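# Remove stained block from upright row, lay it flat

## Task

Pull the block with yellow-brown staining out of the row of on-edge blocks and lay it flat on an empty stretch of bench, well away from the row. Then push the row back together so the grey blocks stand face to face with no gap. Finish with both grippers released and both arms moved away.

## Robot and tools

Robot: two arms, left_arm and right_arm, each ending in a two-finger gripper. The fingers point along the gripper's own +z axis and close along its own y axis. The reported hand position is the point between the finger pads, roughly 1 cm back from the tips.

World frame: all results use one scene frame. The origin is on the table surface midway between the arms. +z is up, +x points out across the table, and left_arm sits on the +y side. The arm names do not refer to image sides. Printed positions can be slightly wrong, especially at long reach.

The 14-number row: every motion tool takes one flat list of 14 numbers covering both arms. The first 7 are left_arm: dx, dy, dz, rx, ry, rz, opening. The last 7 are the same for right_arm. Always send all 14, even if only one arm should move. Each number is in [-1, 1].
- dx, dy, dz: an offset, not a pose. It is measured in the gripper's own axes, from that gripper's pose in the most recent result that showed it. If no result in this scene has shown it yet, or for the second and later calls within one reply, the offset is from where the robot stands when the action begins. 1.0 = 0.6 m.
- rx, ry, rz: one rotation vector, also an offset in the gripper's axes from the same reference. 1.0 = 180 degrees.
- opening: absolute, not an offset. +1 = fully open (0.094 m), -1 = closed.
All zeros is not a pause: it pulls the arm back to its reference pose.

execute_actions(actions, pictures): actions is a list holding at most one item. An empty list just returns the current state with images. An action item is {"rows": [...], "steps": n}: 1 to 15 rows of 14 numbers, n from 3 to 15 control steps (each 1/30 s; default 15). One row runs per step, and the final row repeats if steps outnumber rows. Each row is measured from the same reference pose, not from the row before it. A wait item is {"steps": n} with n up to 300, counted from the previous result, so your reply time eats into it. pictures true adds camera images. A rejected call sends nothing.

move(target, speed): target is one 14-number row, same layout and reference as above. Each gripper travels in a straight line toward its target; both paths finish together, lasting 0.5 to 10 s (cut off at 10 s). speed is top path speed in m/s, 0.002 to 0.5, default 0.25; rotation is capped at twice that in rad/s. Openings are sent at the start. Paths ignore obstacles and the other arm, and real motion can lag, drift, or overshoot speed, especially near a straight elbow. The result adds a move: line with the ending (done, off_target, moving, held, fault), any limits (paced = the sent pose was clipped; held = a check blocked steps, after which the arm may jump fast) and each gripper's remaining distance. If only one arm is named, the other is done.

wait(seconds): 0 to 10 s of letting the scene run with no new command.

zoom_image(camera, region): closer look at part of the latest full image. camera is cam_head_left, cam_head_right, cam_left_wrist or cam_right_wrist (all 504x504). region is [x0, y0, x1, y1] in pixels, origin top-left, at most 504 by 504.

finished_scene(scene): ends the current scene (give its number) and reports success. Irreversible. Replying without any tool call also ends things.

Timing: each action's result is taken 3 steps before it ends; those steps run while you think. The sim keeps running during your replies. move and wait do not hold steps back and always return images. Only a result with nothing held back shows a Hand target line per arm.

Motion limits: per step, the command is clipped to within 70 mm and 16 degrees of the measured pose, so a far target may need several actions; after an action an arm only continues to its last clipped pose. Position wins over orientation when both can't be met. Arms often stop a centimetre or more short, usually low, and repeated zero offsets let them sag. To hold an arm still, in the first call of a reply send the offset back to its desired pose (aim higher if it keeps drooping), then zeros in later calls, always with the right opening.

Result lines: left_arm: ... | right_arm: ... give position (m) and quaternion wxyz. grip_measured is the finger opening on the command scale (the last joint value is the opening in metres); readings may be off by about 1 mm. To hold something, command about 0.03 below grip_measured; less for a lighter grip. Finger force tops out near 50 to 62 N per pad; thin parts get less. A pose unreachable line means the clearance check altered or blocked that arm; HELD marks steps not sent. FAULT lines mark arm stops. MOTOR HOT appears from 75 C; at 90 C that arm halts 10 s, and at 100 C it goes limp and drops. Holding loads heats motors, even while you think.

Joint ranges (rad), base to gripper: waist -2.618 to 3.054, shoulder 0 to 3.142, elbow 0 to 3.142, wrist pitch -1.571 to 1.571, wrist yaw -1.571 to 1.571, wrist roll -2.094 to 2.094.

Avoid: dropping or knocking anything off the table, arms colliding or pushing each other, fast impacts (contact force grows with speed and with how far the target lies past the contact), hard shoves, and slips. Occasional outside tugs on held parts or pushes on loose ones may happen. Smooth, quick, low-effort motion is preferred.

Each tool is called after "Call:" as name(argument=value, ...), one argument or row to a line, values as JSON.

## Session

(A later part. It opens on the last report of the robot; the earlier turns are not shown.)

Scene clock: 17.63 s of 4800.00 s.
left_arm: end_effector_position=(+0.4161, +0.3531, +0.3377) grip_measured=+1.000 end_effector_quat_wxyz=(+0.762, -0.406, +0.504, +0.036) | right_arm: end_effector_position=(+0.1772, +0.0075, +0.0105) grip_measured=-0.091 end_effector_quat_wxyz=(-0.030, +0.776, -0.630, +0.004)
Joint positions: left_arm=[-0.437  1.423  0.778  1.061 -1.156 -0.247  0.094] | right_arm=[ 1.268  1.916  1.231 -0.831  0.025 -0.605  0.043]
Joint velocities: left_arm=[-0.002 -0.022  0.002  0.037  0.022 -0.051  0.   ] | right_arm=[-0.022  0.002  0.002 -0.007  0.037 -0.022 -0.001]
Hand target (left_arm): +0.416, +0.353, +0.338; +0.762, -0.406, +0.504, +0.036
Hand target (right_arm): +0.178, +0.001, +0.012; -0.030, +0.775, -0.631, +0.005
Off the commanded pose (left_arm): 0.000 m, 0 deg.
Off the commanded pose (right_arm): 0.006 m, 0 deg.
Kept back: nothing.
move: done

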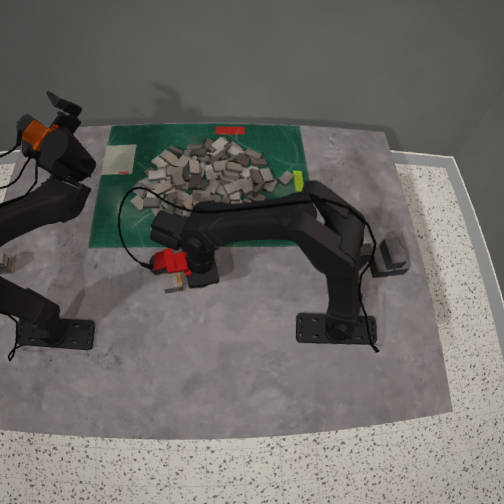

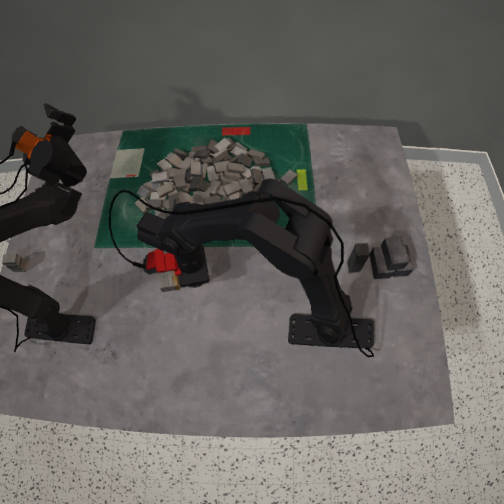

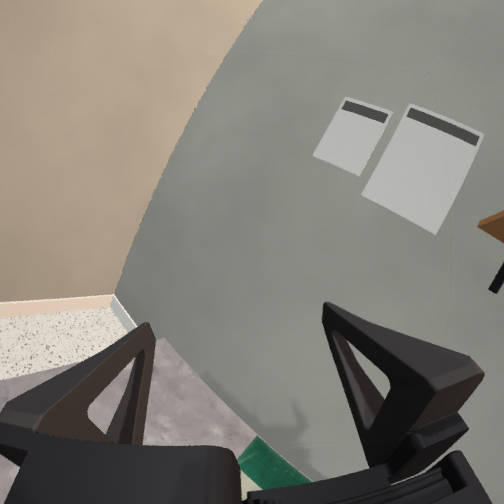

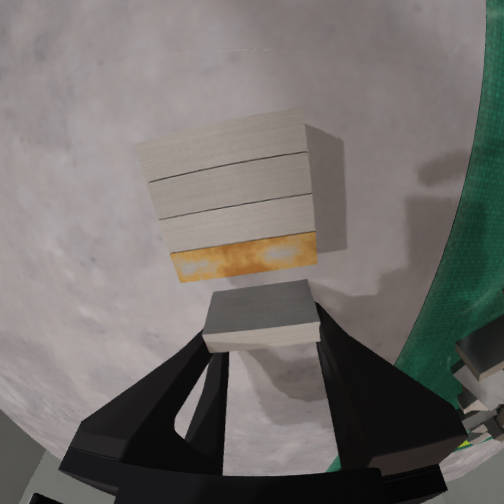

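Call:
move(
  target=[0,0,0,0,0,0,1,0.035,0,-0.003,0,0,0,-0.2],
  speed=0.04,
)

Call:
move(
  target=[0,0,0,0,0,0,1,0,0,0,0,0,0,0.7],
)

Call:
move(
  target=[0,0,0,0,0,0,1,0,0,-0.07,0,0,0,0.7],
)

Scene clock: 18.70 s of 4800.00 s.
left_arm: end_effector_position=(+0.4161, +0.3531, +0.3377) grip_measured=+1.000 end_effector_quat_wxyz=(+0.762, -0.406, +0.504, +0.036) | right_arm: end_effector_position=(+0.1809, -0.0067, +0.0104) grip_measured=-0.091 end_effector_quat_wxyz=(-0.030, +0.776, -0.630, +0.003)
Joint positions: left_arm=[-0.437  1.423  0.778  1.061 -1.156 -0.247  0.094] | right_arm=[ 1.241  1.876  1.176 -0.815  0.022 -0.633  0.043]
Joint velocities: left_arm=[-0.012  0.002 -0.027  0.022  0.051  0.007  0.   ] | right_arm=[-0.002 -0.012 -0.007  0.007  0.037  0.081 -0.   ]
Hand target (left_arm): +0.416, +0.353, +0.338; +0.762, -0.406, +0.504, +0.036
Hand target (right_arm): +0.182, -0.013, +0.011; -0.029, +0.776, -0.631, +0.004
Off the commanded pose (left_arm): 0.000 m, 0 deg.
Off the commanded pose (right_arm): 0.007 m, 0 deg.
Kept back: nothing.
move: done

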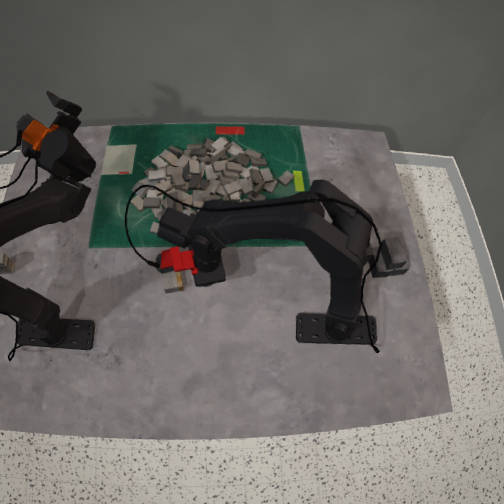

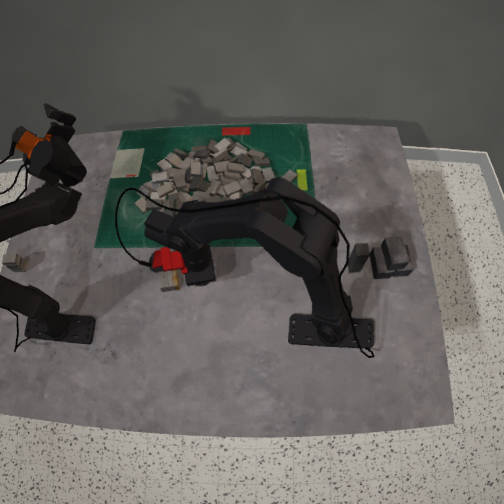

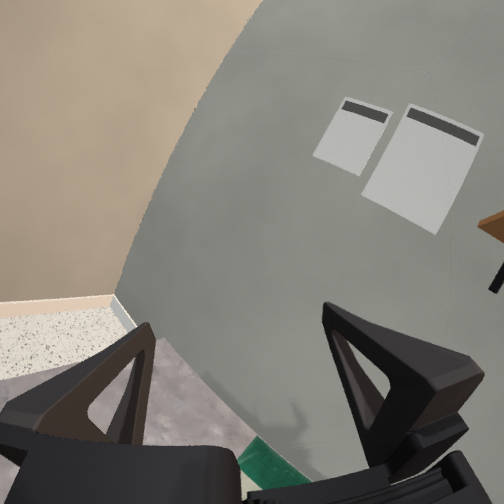

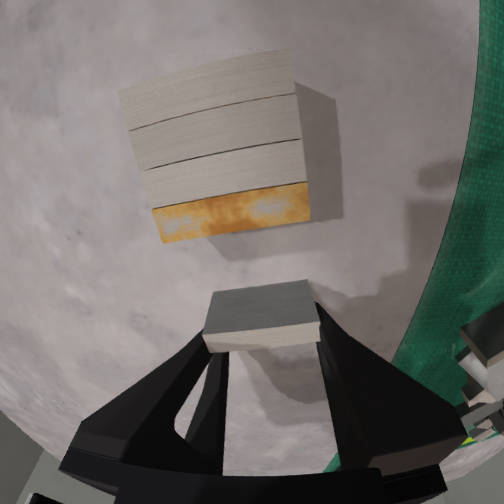

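Scene clock: 19.20 s of 4800.00 s.
left_arm: end_effector_position=(+0.4161, +0.3531, +0.3377) grip_measured=+1.000 end_effector_quat_wxyz=(+0.762, -0.406, +0.504, +0.036) | right_arm: end_effector_position=(+0.1808, -0.0067, +0.0104) grip_measured=+0.698 end_effector_quat_wxyz=(-0.030, +0.776, -0.630, +0.003)
Joint positions: left_arm=[-0.437  1.423  0.778  1.061 -1.156 -0.247  0.094] | right_arm=[ 1.241  1.876  1.176 -0.815  0.021 -0.633  0.08 ]
Joint velocities: left_arm=[-0.022 -0.012  0.002 -0.022 -0.037  0.037  0.   ] | right_arm=[-0.012 -0.012  0.007 -0.081 -0.095  0.037 -0.001]
Hand target (left_arm): +0.416, +0.353, +0.338; +0.762, -0.406, +0.504, +0.036
Hand target (right_arm): +0.181, -0.007, +0.010; -0.030, +0.776, -0.630, +0.003
Off the commanded pose (left_arm): 0.000 m, 0 deg.
Off the commanded pose (right_arm): 0.000 m, 0 deg.
Kept back: nothing.
move: done

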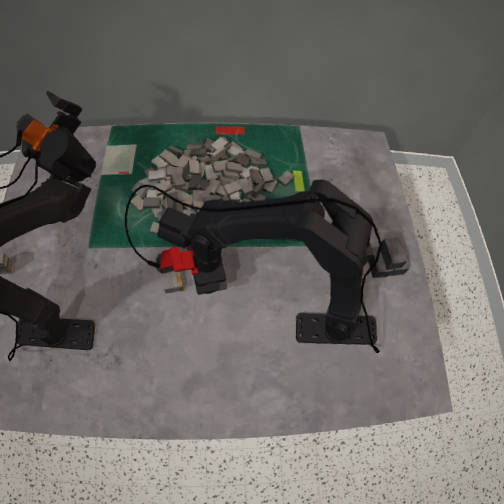

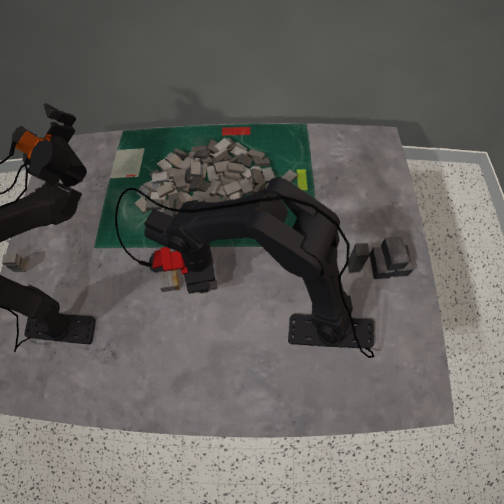

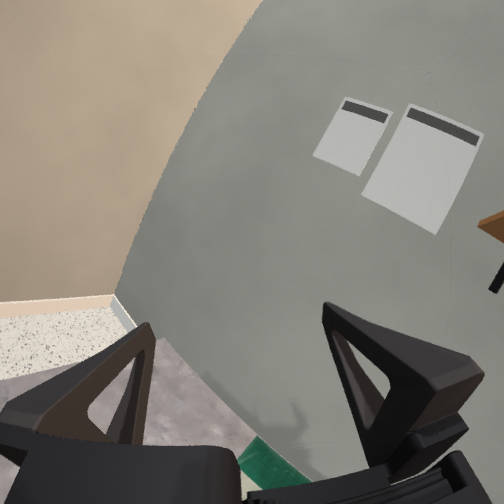

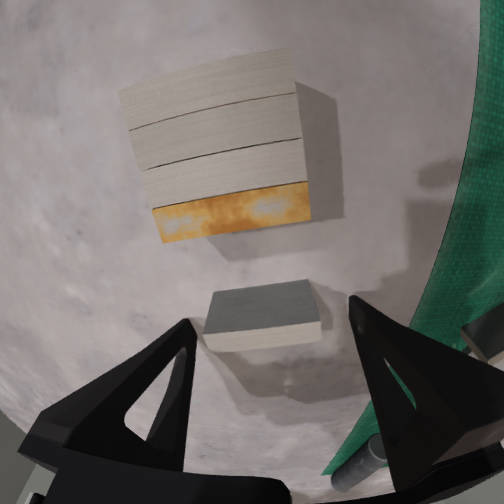

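Scene clock: 20.20 s of 4800.00 s.
left_arm: end_effector_position=(+0.4161, +0.3531, +0.3377) grip_measured=+1.000 end_effector_quat_wxyz=(+0.762, -0.406, +0.504, +0.036) | right_arm: end_effector_position=(+0.1783, -0.0121, +0.0427) grip_measured=+0.698 end_effector_quat_wxyz=(-0.021, +0.776, -0.630, +0.005)
Joint positions: left_arm=[-0.437  1.423  0.778  1.061 -1.156 -0.247  0.094] | right_arm=[ 1.241  1.822  1.245 -0.955  0.021 -0.633  0.08 ]
Joint velocities: left_arm=[-0.012 -0.012 -0.012  0.037 -0.066  0.066  0.   ] | right_arm=[-0.007 -0.002 -0.002 -0.022  0.051  0.037 -0.001]
Hand target (left_arm): +0.416, +0.353, +0.338; +0.762, -0.406, +0.504, +0.036
Hand target (right_arm): +0.180, -0.009, +0.052; -0.030, +0.776, -0.630, +0.003
Off the commanded pose (left_arm): 0.000 m, 0 deg.
Off the commanded pose (right_arm): 0.010 m, 1 deg.
Kept back: nothing.
move: done

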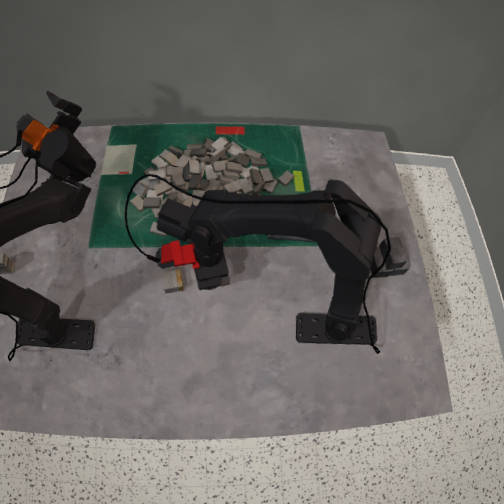

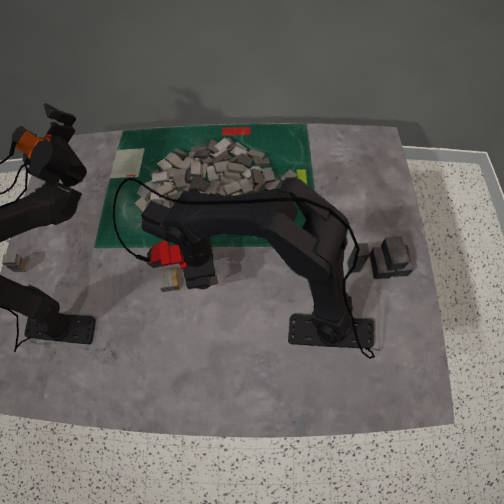

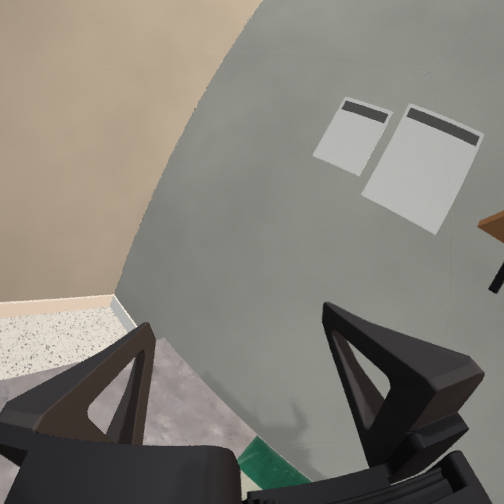

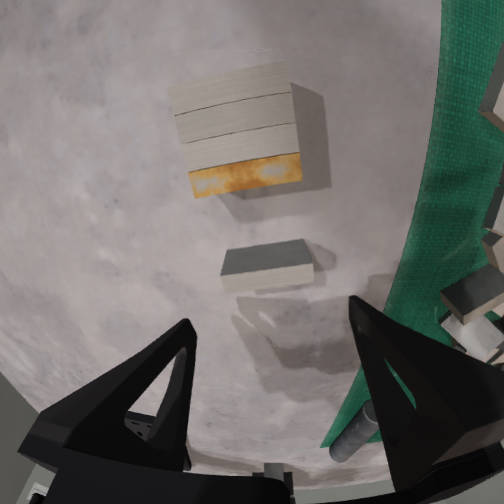

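Call:
move(
  target=[0,0,0,0,0,0,1,-0.105,0.004,-0.01,0,0,0,1],
  speed=0.1,
)

Call:
move(
  target=[0,0,0,0,0,0,1,0,0,0.07,0,0,0,1],
  speed=0.06,
)

Scene clock: 21.63 s of 4800.00 s.
left_arm: end_effector_position=(+0.4161, +0.3531, +0.3377) grip_measured=+1.000 end_effector_quat_wxyz=(+0.762, -0.406, +0.504, +0.036) | right_arm: end_effector_position=(+0.1624, +0.0457, +0.0497) grip_measured=+1.000 end_effector_quat_wxyz=(-0.025, +0.777, -0.629, +0.003)
Joint positions: left_arm=[-0.437  1.423  0.778  1.061 -1.156 -0.247  0.094] | right_arm=[ 1.342  1.982  1.49  -1.035  0.022 -0.535  0.094]
Joint velocities: left_arm=[-0.002  0.002 -0.002 -0.051  0.022  0.022  0.   ] | right_arm=[ 0.002 -0.002  0.002 -0.037  0.022 -0.066  0.   ]
Hand target (left_arm): +0.416, +0.353, +0.338; +0.762, -0.406, +0.504, +0.036
Hand target (right_arm): +0.162, +0.049, +0.051; -0.023, +0.776, -0.630, +0.005
Off the commanded pose (left_arm): 0.000 m, 0 deg.
Off the commanded pose (right_arm): 0.003 m, 1 deg.
Kept back: nothing.
move: done

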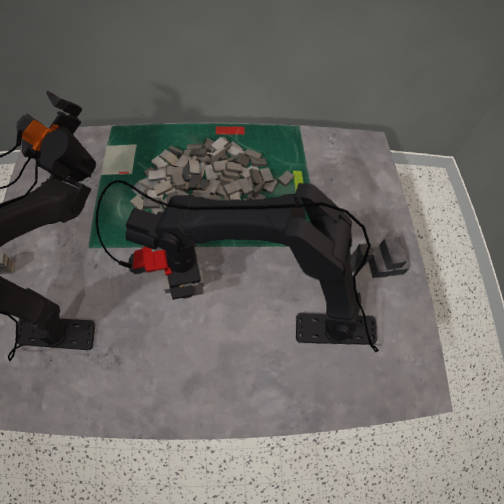

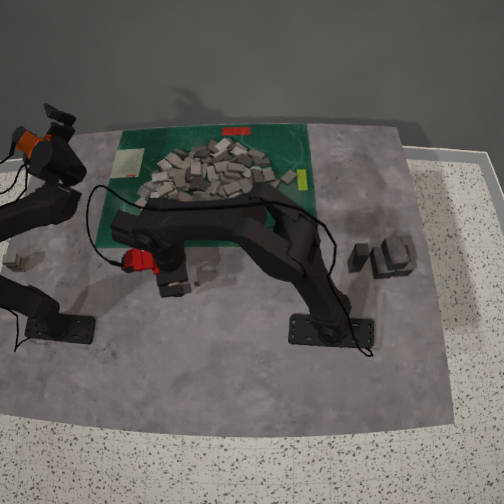

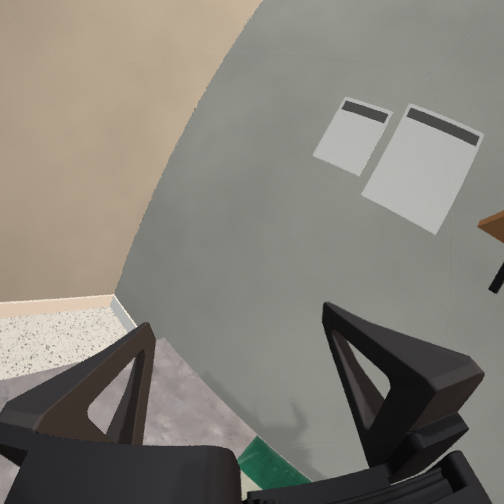

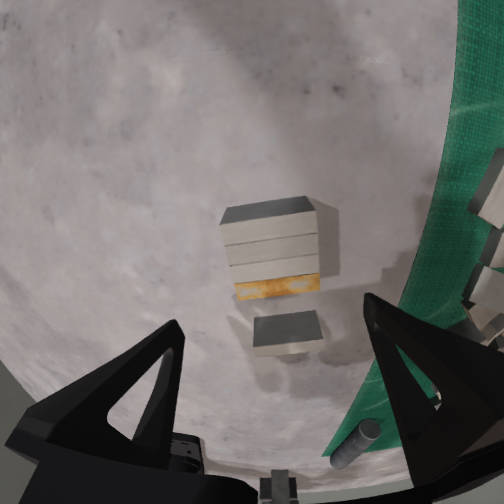

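Scene clock: 22.80 s of 4800.00 s.
left_arm: end_effector_position=(+0.4161, +0.3531, +0.3377) grip_measured=+1.000 end_effector_quat_wxyz=(+0.762, -0.406, +0.504, +0.036) | right_arm: end_effector_position=(+0.1639, +0.0502, +0.0161) grip_measured=+1.000 end_effector_quat_wxyz=(-0.031, +0.777, -0.629, +0.000)
Joint positions: left_arm=[-0.437  1.423  0.778  1.061 -1.156 -0.247  0.094] | right_arm=[ 1.342  2.027  1.415 -0.902  0.022 -0.535  0.094]
Joint velocities: left_arm=[-0.002 -0.002  0.002 -0.007  0.022 -0.007  0.   ] | right_arm=[ 0.002 -0.007 -0.002 -0.022  0.022 -0.022  0.   ]
Hand target (left_arm): +0.416, +0.353, +0.338; +0.762, -0.406, +0.504, +0.036
Hand target (right_arm): +0.163, +0.047, +0.008; -0.025, +0.777, -0.629, +0.003
Off the commanded pose (left_arm): 0.000 m, 0 deg.
Off the commanded pose (right_arm): 0.009 m, 1 deg.
Kept back: nothing.
move: done

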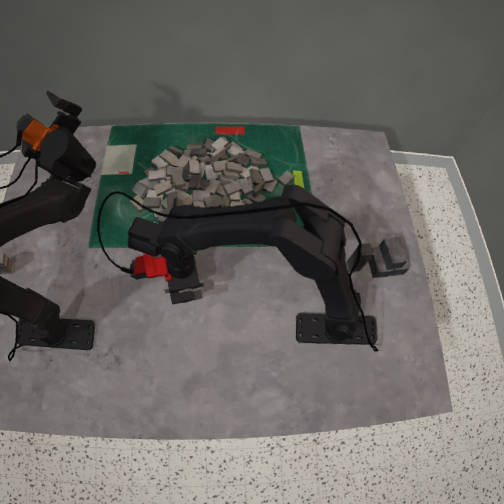

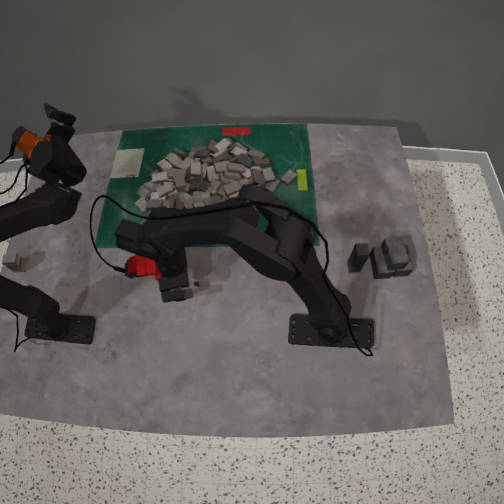

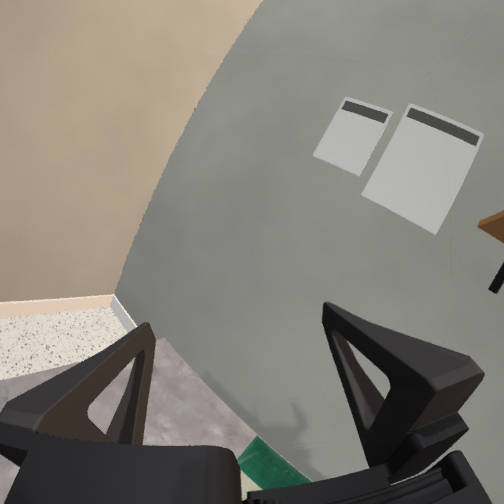

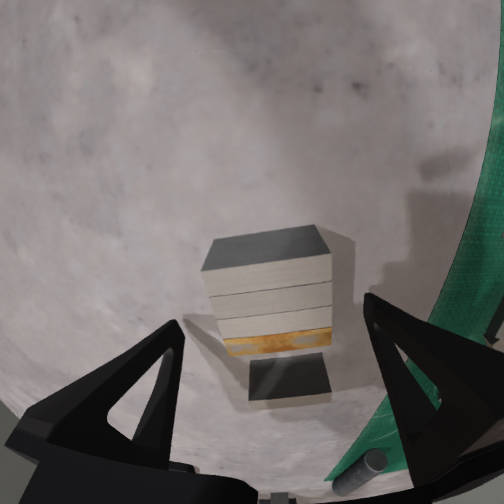

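Call:
move(
  target=[0,0,0,0,0,0,1,0.02,0,0.012,0,0,0,1],
  speed=0.04,
)

Call:
move(
  target=[0,0,0,0,0,0,1,0,0,0,0,0,0,-0.2],
)

Call:
move(
  target=[0,0,0,0,0,0,1,0.03,0,-0.005,0,0,0,-0.2],
  speed=0.03,
)

Scene clock: 23.73 s of 4800.00 s.
left_arm: end_effector_position=(+0.4161, +0.3531, +0.3377) grip_measured=+1.000 end_effector_quat_wxyz=(+0.762, -0.406, +0.504, +0.036) | right_arm: end_effector_position=(+0.1633, +0.0446, +0.0102) grip_measured=+1.000 end_effector_quat_wxyz=(-0.029, +0.777, -0.629, -0.003)
Joint positions: left_arm=[-0.437  1.423  0.778  1.061 -1.156 -0.247  0.094] | right_arm=[ 1.335  2.017  1.375 -0.873  0.014 -0.542  0.094]
Joint velocities: left_arm=[-0.012  0.007 -0.002 -0.022 -0.007 -0.022  0.   ] | right_arm=[-0.002 -0.007 -0.007  0.007 -0.022 -0.007  0.   ]
Hand target (left_arm): +0.416, +0.353, +0.338; +0.762, -0.406, +0.504, +0.036
Hand target (right_arm): +0.167, +0.039, +0.008; -0.030, +0.777, -0.629, +0.001
Off the commanded pose (left_arm): 0.000 m, 0 deg.
Off the commanded pose (right_arm): 0.007 m, 0 deg.
Kept back: nothing.
move: done

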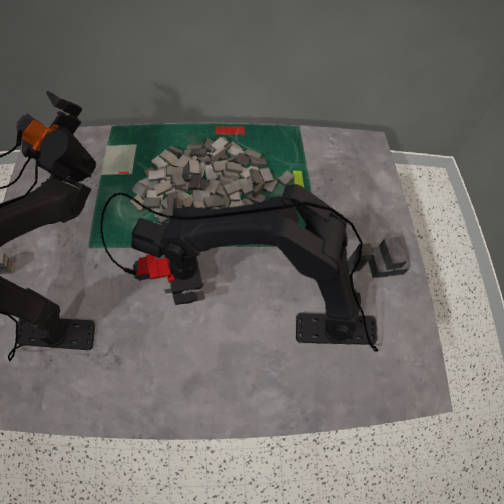

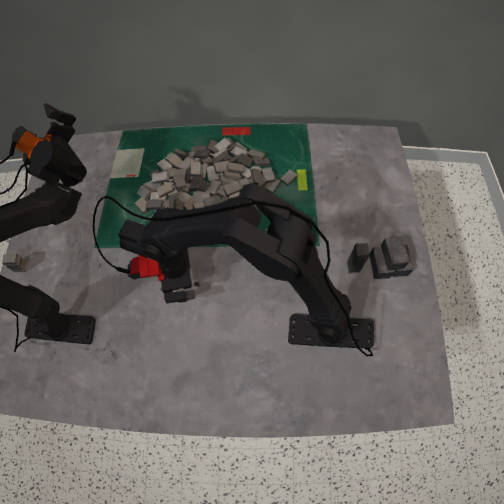

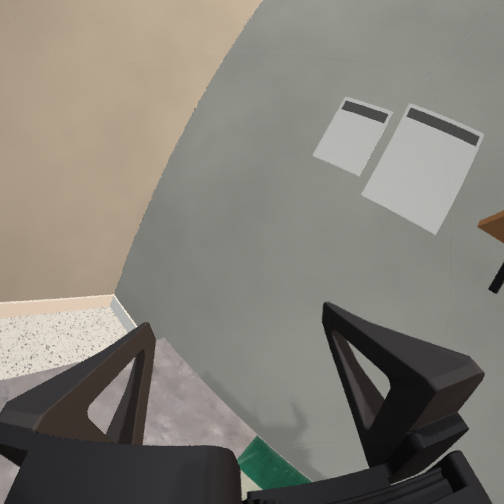

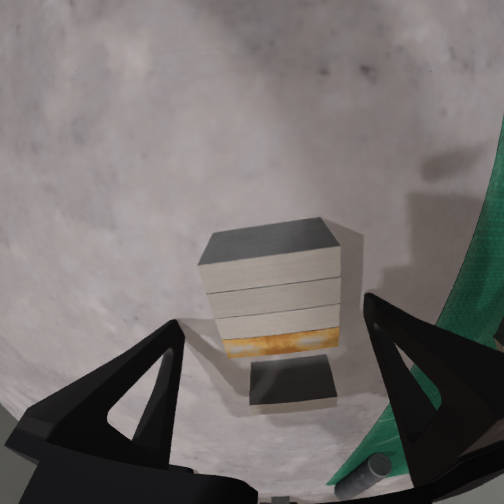

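Scene clock: 24.23 s of 4800.00 s.
left_arm: end_effector_position=(+0.4161, +0.3531, +0.3377) grip_measured=+1.000 end_effector_quat_wxyz=(+0.762, -0.406, +0.504, +0.036) | right_arm: end_effector_position=(+0.1643, +0.0448, +0.0102) grip_measured=-0.078 end_effector_quat_wxyz=(-0.031, +0.777, -0.629, -0.002)
Joint positions: left_arm=[-0.437  1.423  0.778  1.061 -1.156 -0.247  0.094] | right_arm=[ 1.335  2.017  1.375 -0.871  0.018 -0.542  0.043]
Joint velocities: left_arm=[-0.002  0.002  0.007  0.022 -0.037  0.051  0.   ] | right_arm=[-0.017 -0.002  0.017  0.007 -0.007  0.007 -0.001]
Hand target (left_arm): +0.416, +0.353, +0.338; +0.762, -0.406, +0.504, +0.036
Hand target (right_arm): +0.163, +0.045, +0.010; -0.029, +0.777, -0.629, -0.003
Off the commanded pose (left_arm): 0.000 m, 0 deg.
Off the commanded pose (right_arm): 0.001 m, 0 deg.
Kept back: nothing.
move: done

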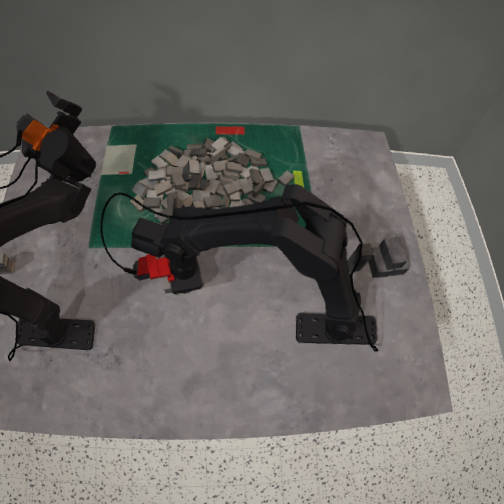

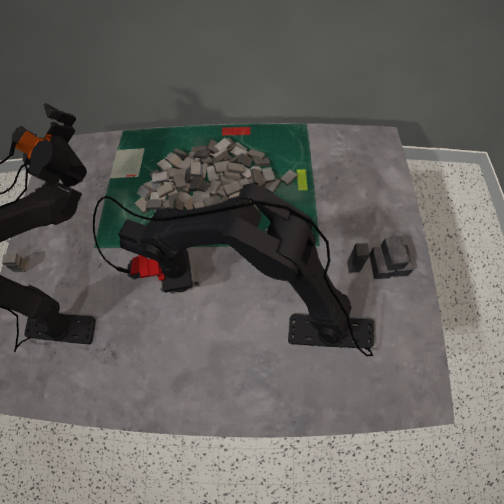

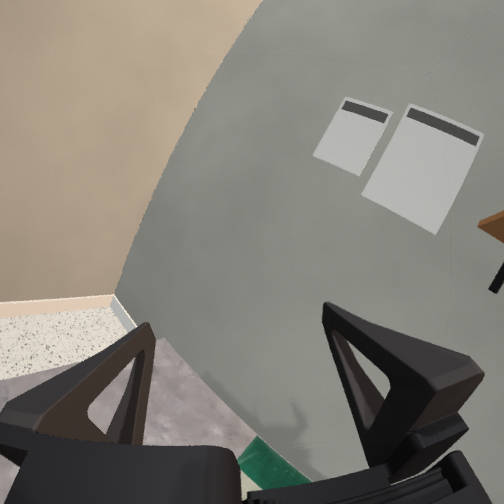

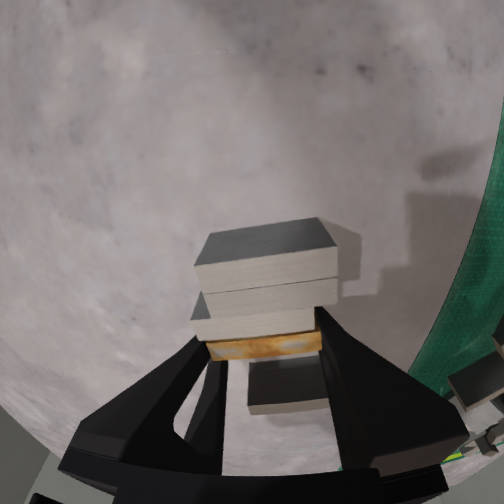

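Scene clock: 25.10 s of 4800.00 s.
left_arm: end_effector_position=(+0.4161, +0.3531, +0.3377) grip_measured=+1.000 end_effector_quat_wxyz=(+0.762, -0.406, +0.504, +0.036) | right_arm: end_effector_position=(+0.1666, +0.0326, +0.0102) grip_measured=-0.078 end_effector_quat_wxyz=(-0.030, +0.777, -0.629, -0.001)
Joint positions: left_arm=[-0.437  1.423  0.778  1.061 -1.156 -0.247  0.094] | right_arm=[ 1.318  1.981  1.323 -0.856  0.017 -0.558  0.043]
Joint velocities: left_arm=[-0.002  0.007  0.007 -0.007 -0.022 -0.007  0.   ] | right_arm=[-0.007  0.002 -0.007  0.022 -0.037 -0.081  0.002]
Hand target (left_arm): +0.416, +0.353, +0.338; +0.762, -0.406, +0.504, +0.036
Hand target (right_arm): +0.168, +0.027, +0.012; -0.030, +0.777, -0.629, -0.001
Off the commanded pose (left_arm): 0.000 m, 0 deg.
Off the commanded pose (right_arm): 0.006 m, 0 deg.
Kept back: nothing.
move: done

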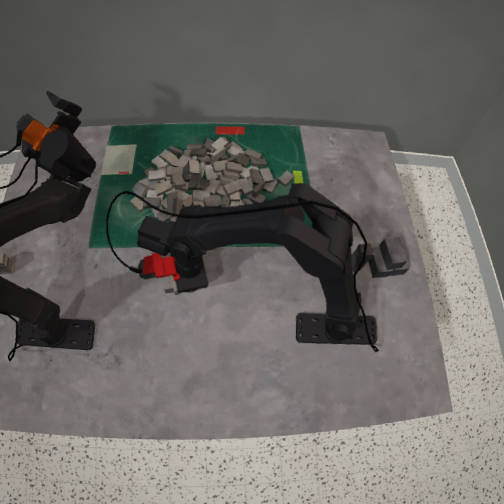

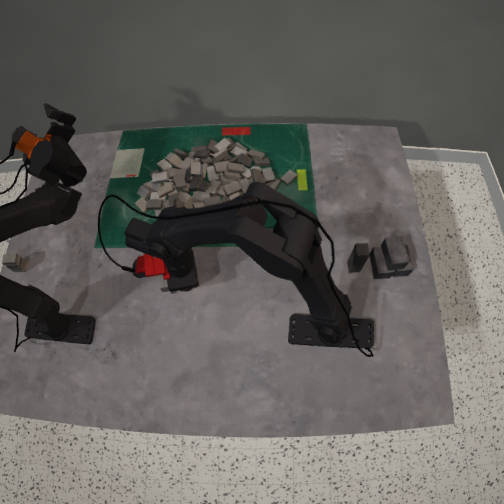

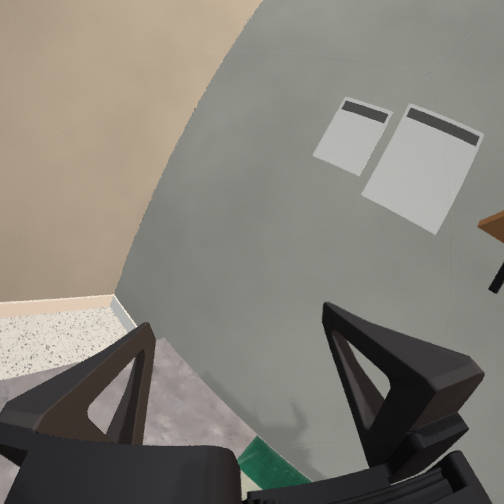

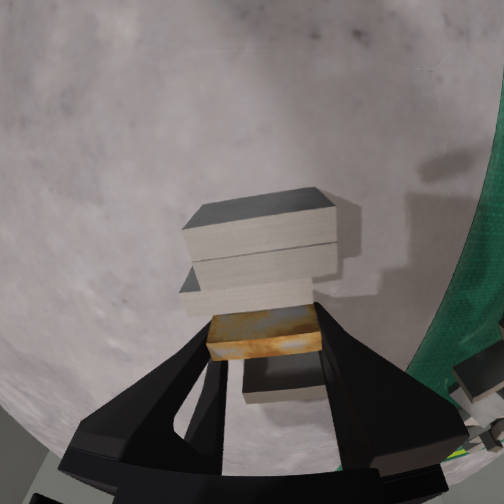

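Call:
move(
  target=[0,0,0,0,0,0,1,0,0,-0.1,0,0,0,-0.4],
  speed=0.08,
)

Call:
move(
  target=[0,0,0,0,0,0,1,0.22,0.05,0.03,0,0.3,0,-0.4],
  speed=0.15,
)

Scene clock: 27.47 s of 4800.00 s.
left_arm: end_effector_position=(+0.4161, +0.3531, +0.3377) grip_measured=+1.000 end_effector_quat_wxyz=(+0.762, -0.406, +0.504, +0.036) | right_arm: end_effector_position=(+0.1634, +0.0239, +0.0556) grip_measured=-0.078 end_effector_quat_wxyz=(-0.014, +0.777, -0.629, +0.004)
Joint positions: left_arm=[-0.437  1.423  0.778  1.061 -1.156 -0.247  0.094] | right_arm=[ 1.318  1.921  1.429 -1.056  0.017 -0.559  0.043]
Joint velocities: left_arm=[-0.012  0.007  0.002  0.022  0.007  0.022  0.   ] | right_arm=[-0.007  0.007  0.022 -0.095 -0.081 -0.007 -0.   ]
Hand target (left_arm): +0.416, +0.353, +0.338; +0.762, -0.406, +0.504, +0.036
Hand target (right_arm): +0.165, +0.029, +0.070; -0.030, +0.776, -0.629, -0.001
Off the commanded pose (left_arm): 0.000 m, 0 deg.
Off the commanded pose (right_arm): 0.016 m, 2 deg.
Kept back: nothing.
move: off_target (right_arm)

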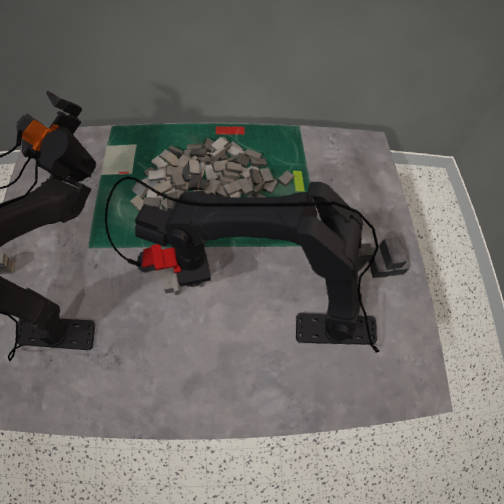

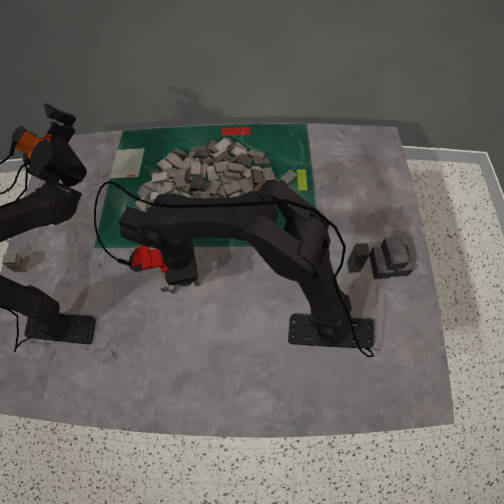

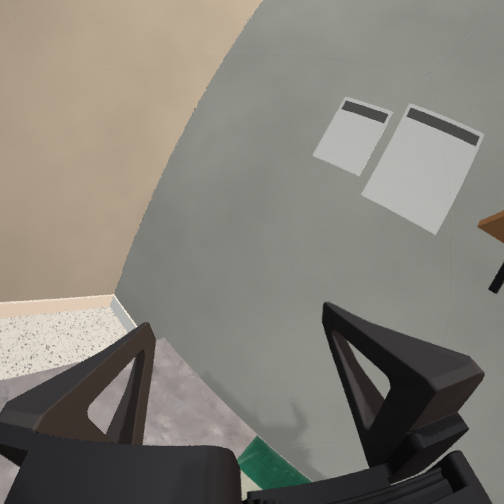

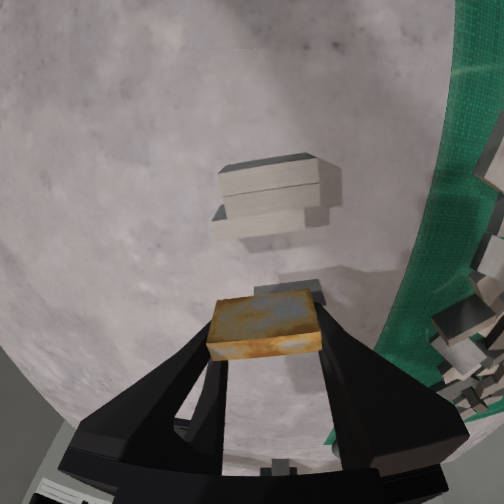

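Scene clock: 30.93 s of 4800.00 s.
left_arm: end_effector_position=(+0.4161, +0.3531, +0.3377) grip_measured=+1.000 end_effector_quat_wxyz=(+0.762, -0.406, +0.504, +0.036) | right_arm: end_effector_position=(+0.1657, -0.1013, +0.0359) grip_measured=-0.077 end_effector_quat_wxyz=(+0.218, +0.715, -0.579, +0.326)
Joint positions: left_arm=[-0.437  1.423  0.778  1.061 -1.156 -0.247  0.094] | right_arm=[ 1.404  2.189  1.444 -1.548  0.396 -0.321  0.043]
Joint velocities: left_arm=[-0.002  0.012  0.002 -0.037  0.066 -0.051  0.   ] | right_arm=[ 0.022 -0.017 -0.012  0.007 -0.022 -0.037 -0.001]
Hand target (left_arm): +0.416, +0.353, +0.338; +0.762, -0.406, +0.504, +0.036
Hand target (right_arm): +0.164, -0.110, +0.036; +0.233, +0.712, -0.566, +0.345
Off the commanded pose (left_arm): 0.000 m, 0 deg.
Off the commanded pose (right_arm): 0.011 m, 8 deg.
joint sent to its limit (right arm) — the command would take joint 4 (wrist pitch) past its lower limit, so that joint was sent only as far as its limit.
Kept back: nothing.
move: off_target (right_arm)

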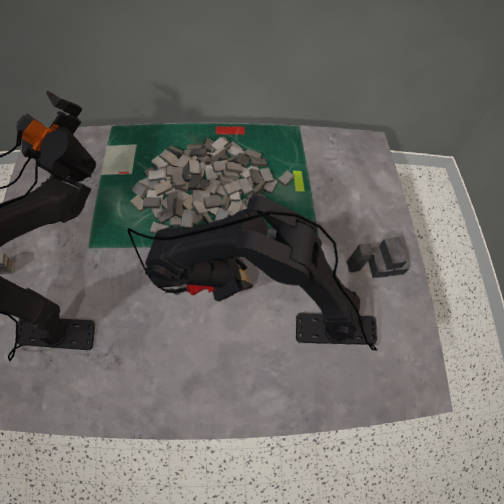

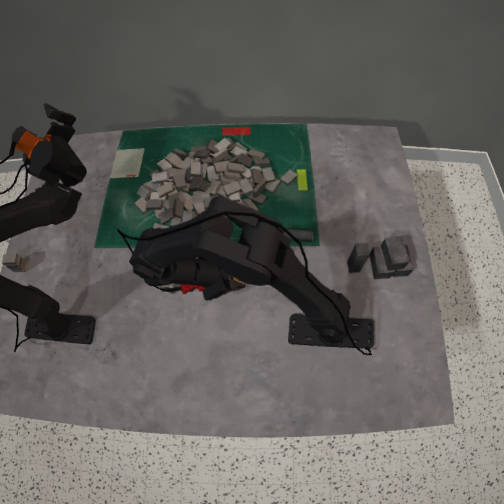

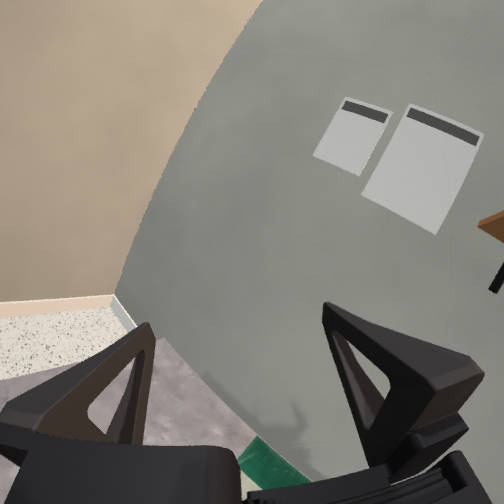

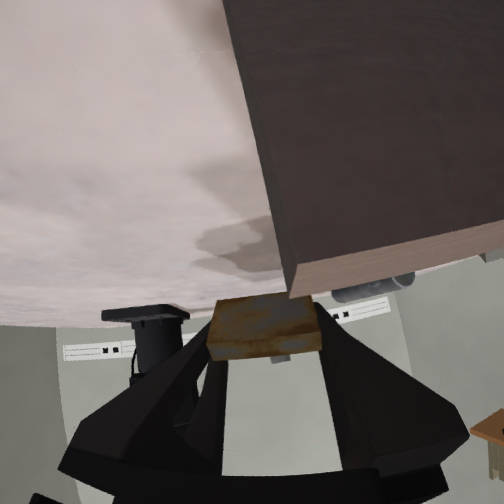

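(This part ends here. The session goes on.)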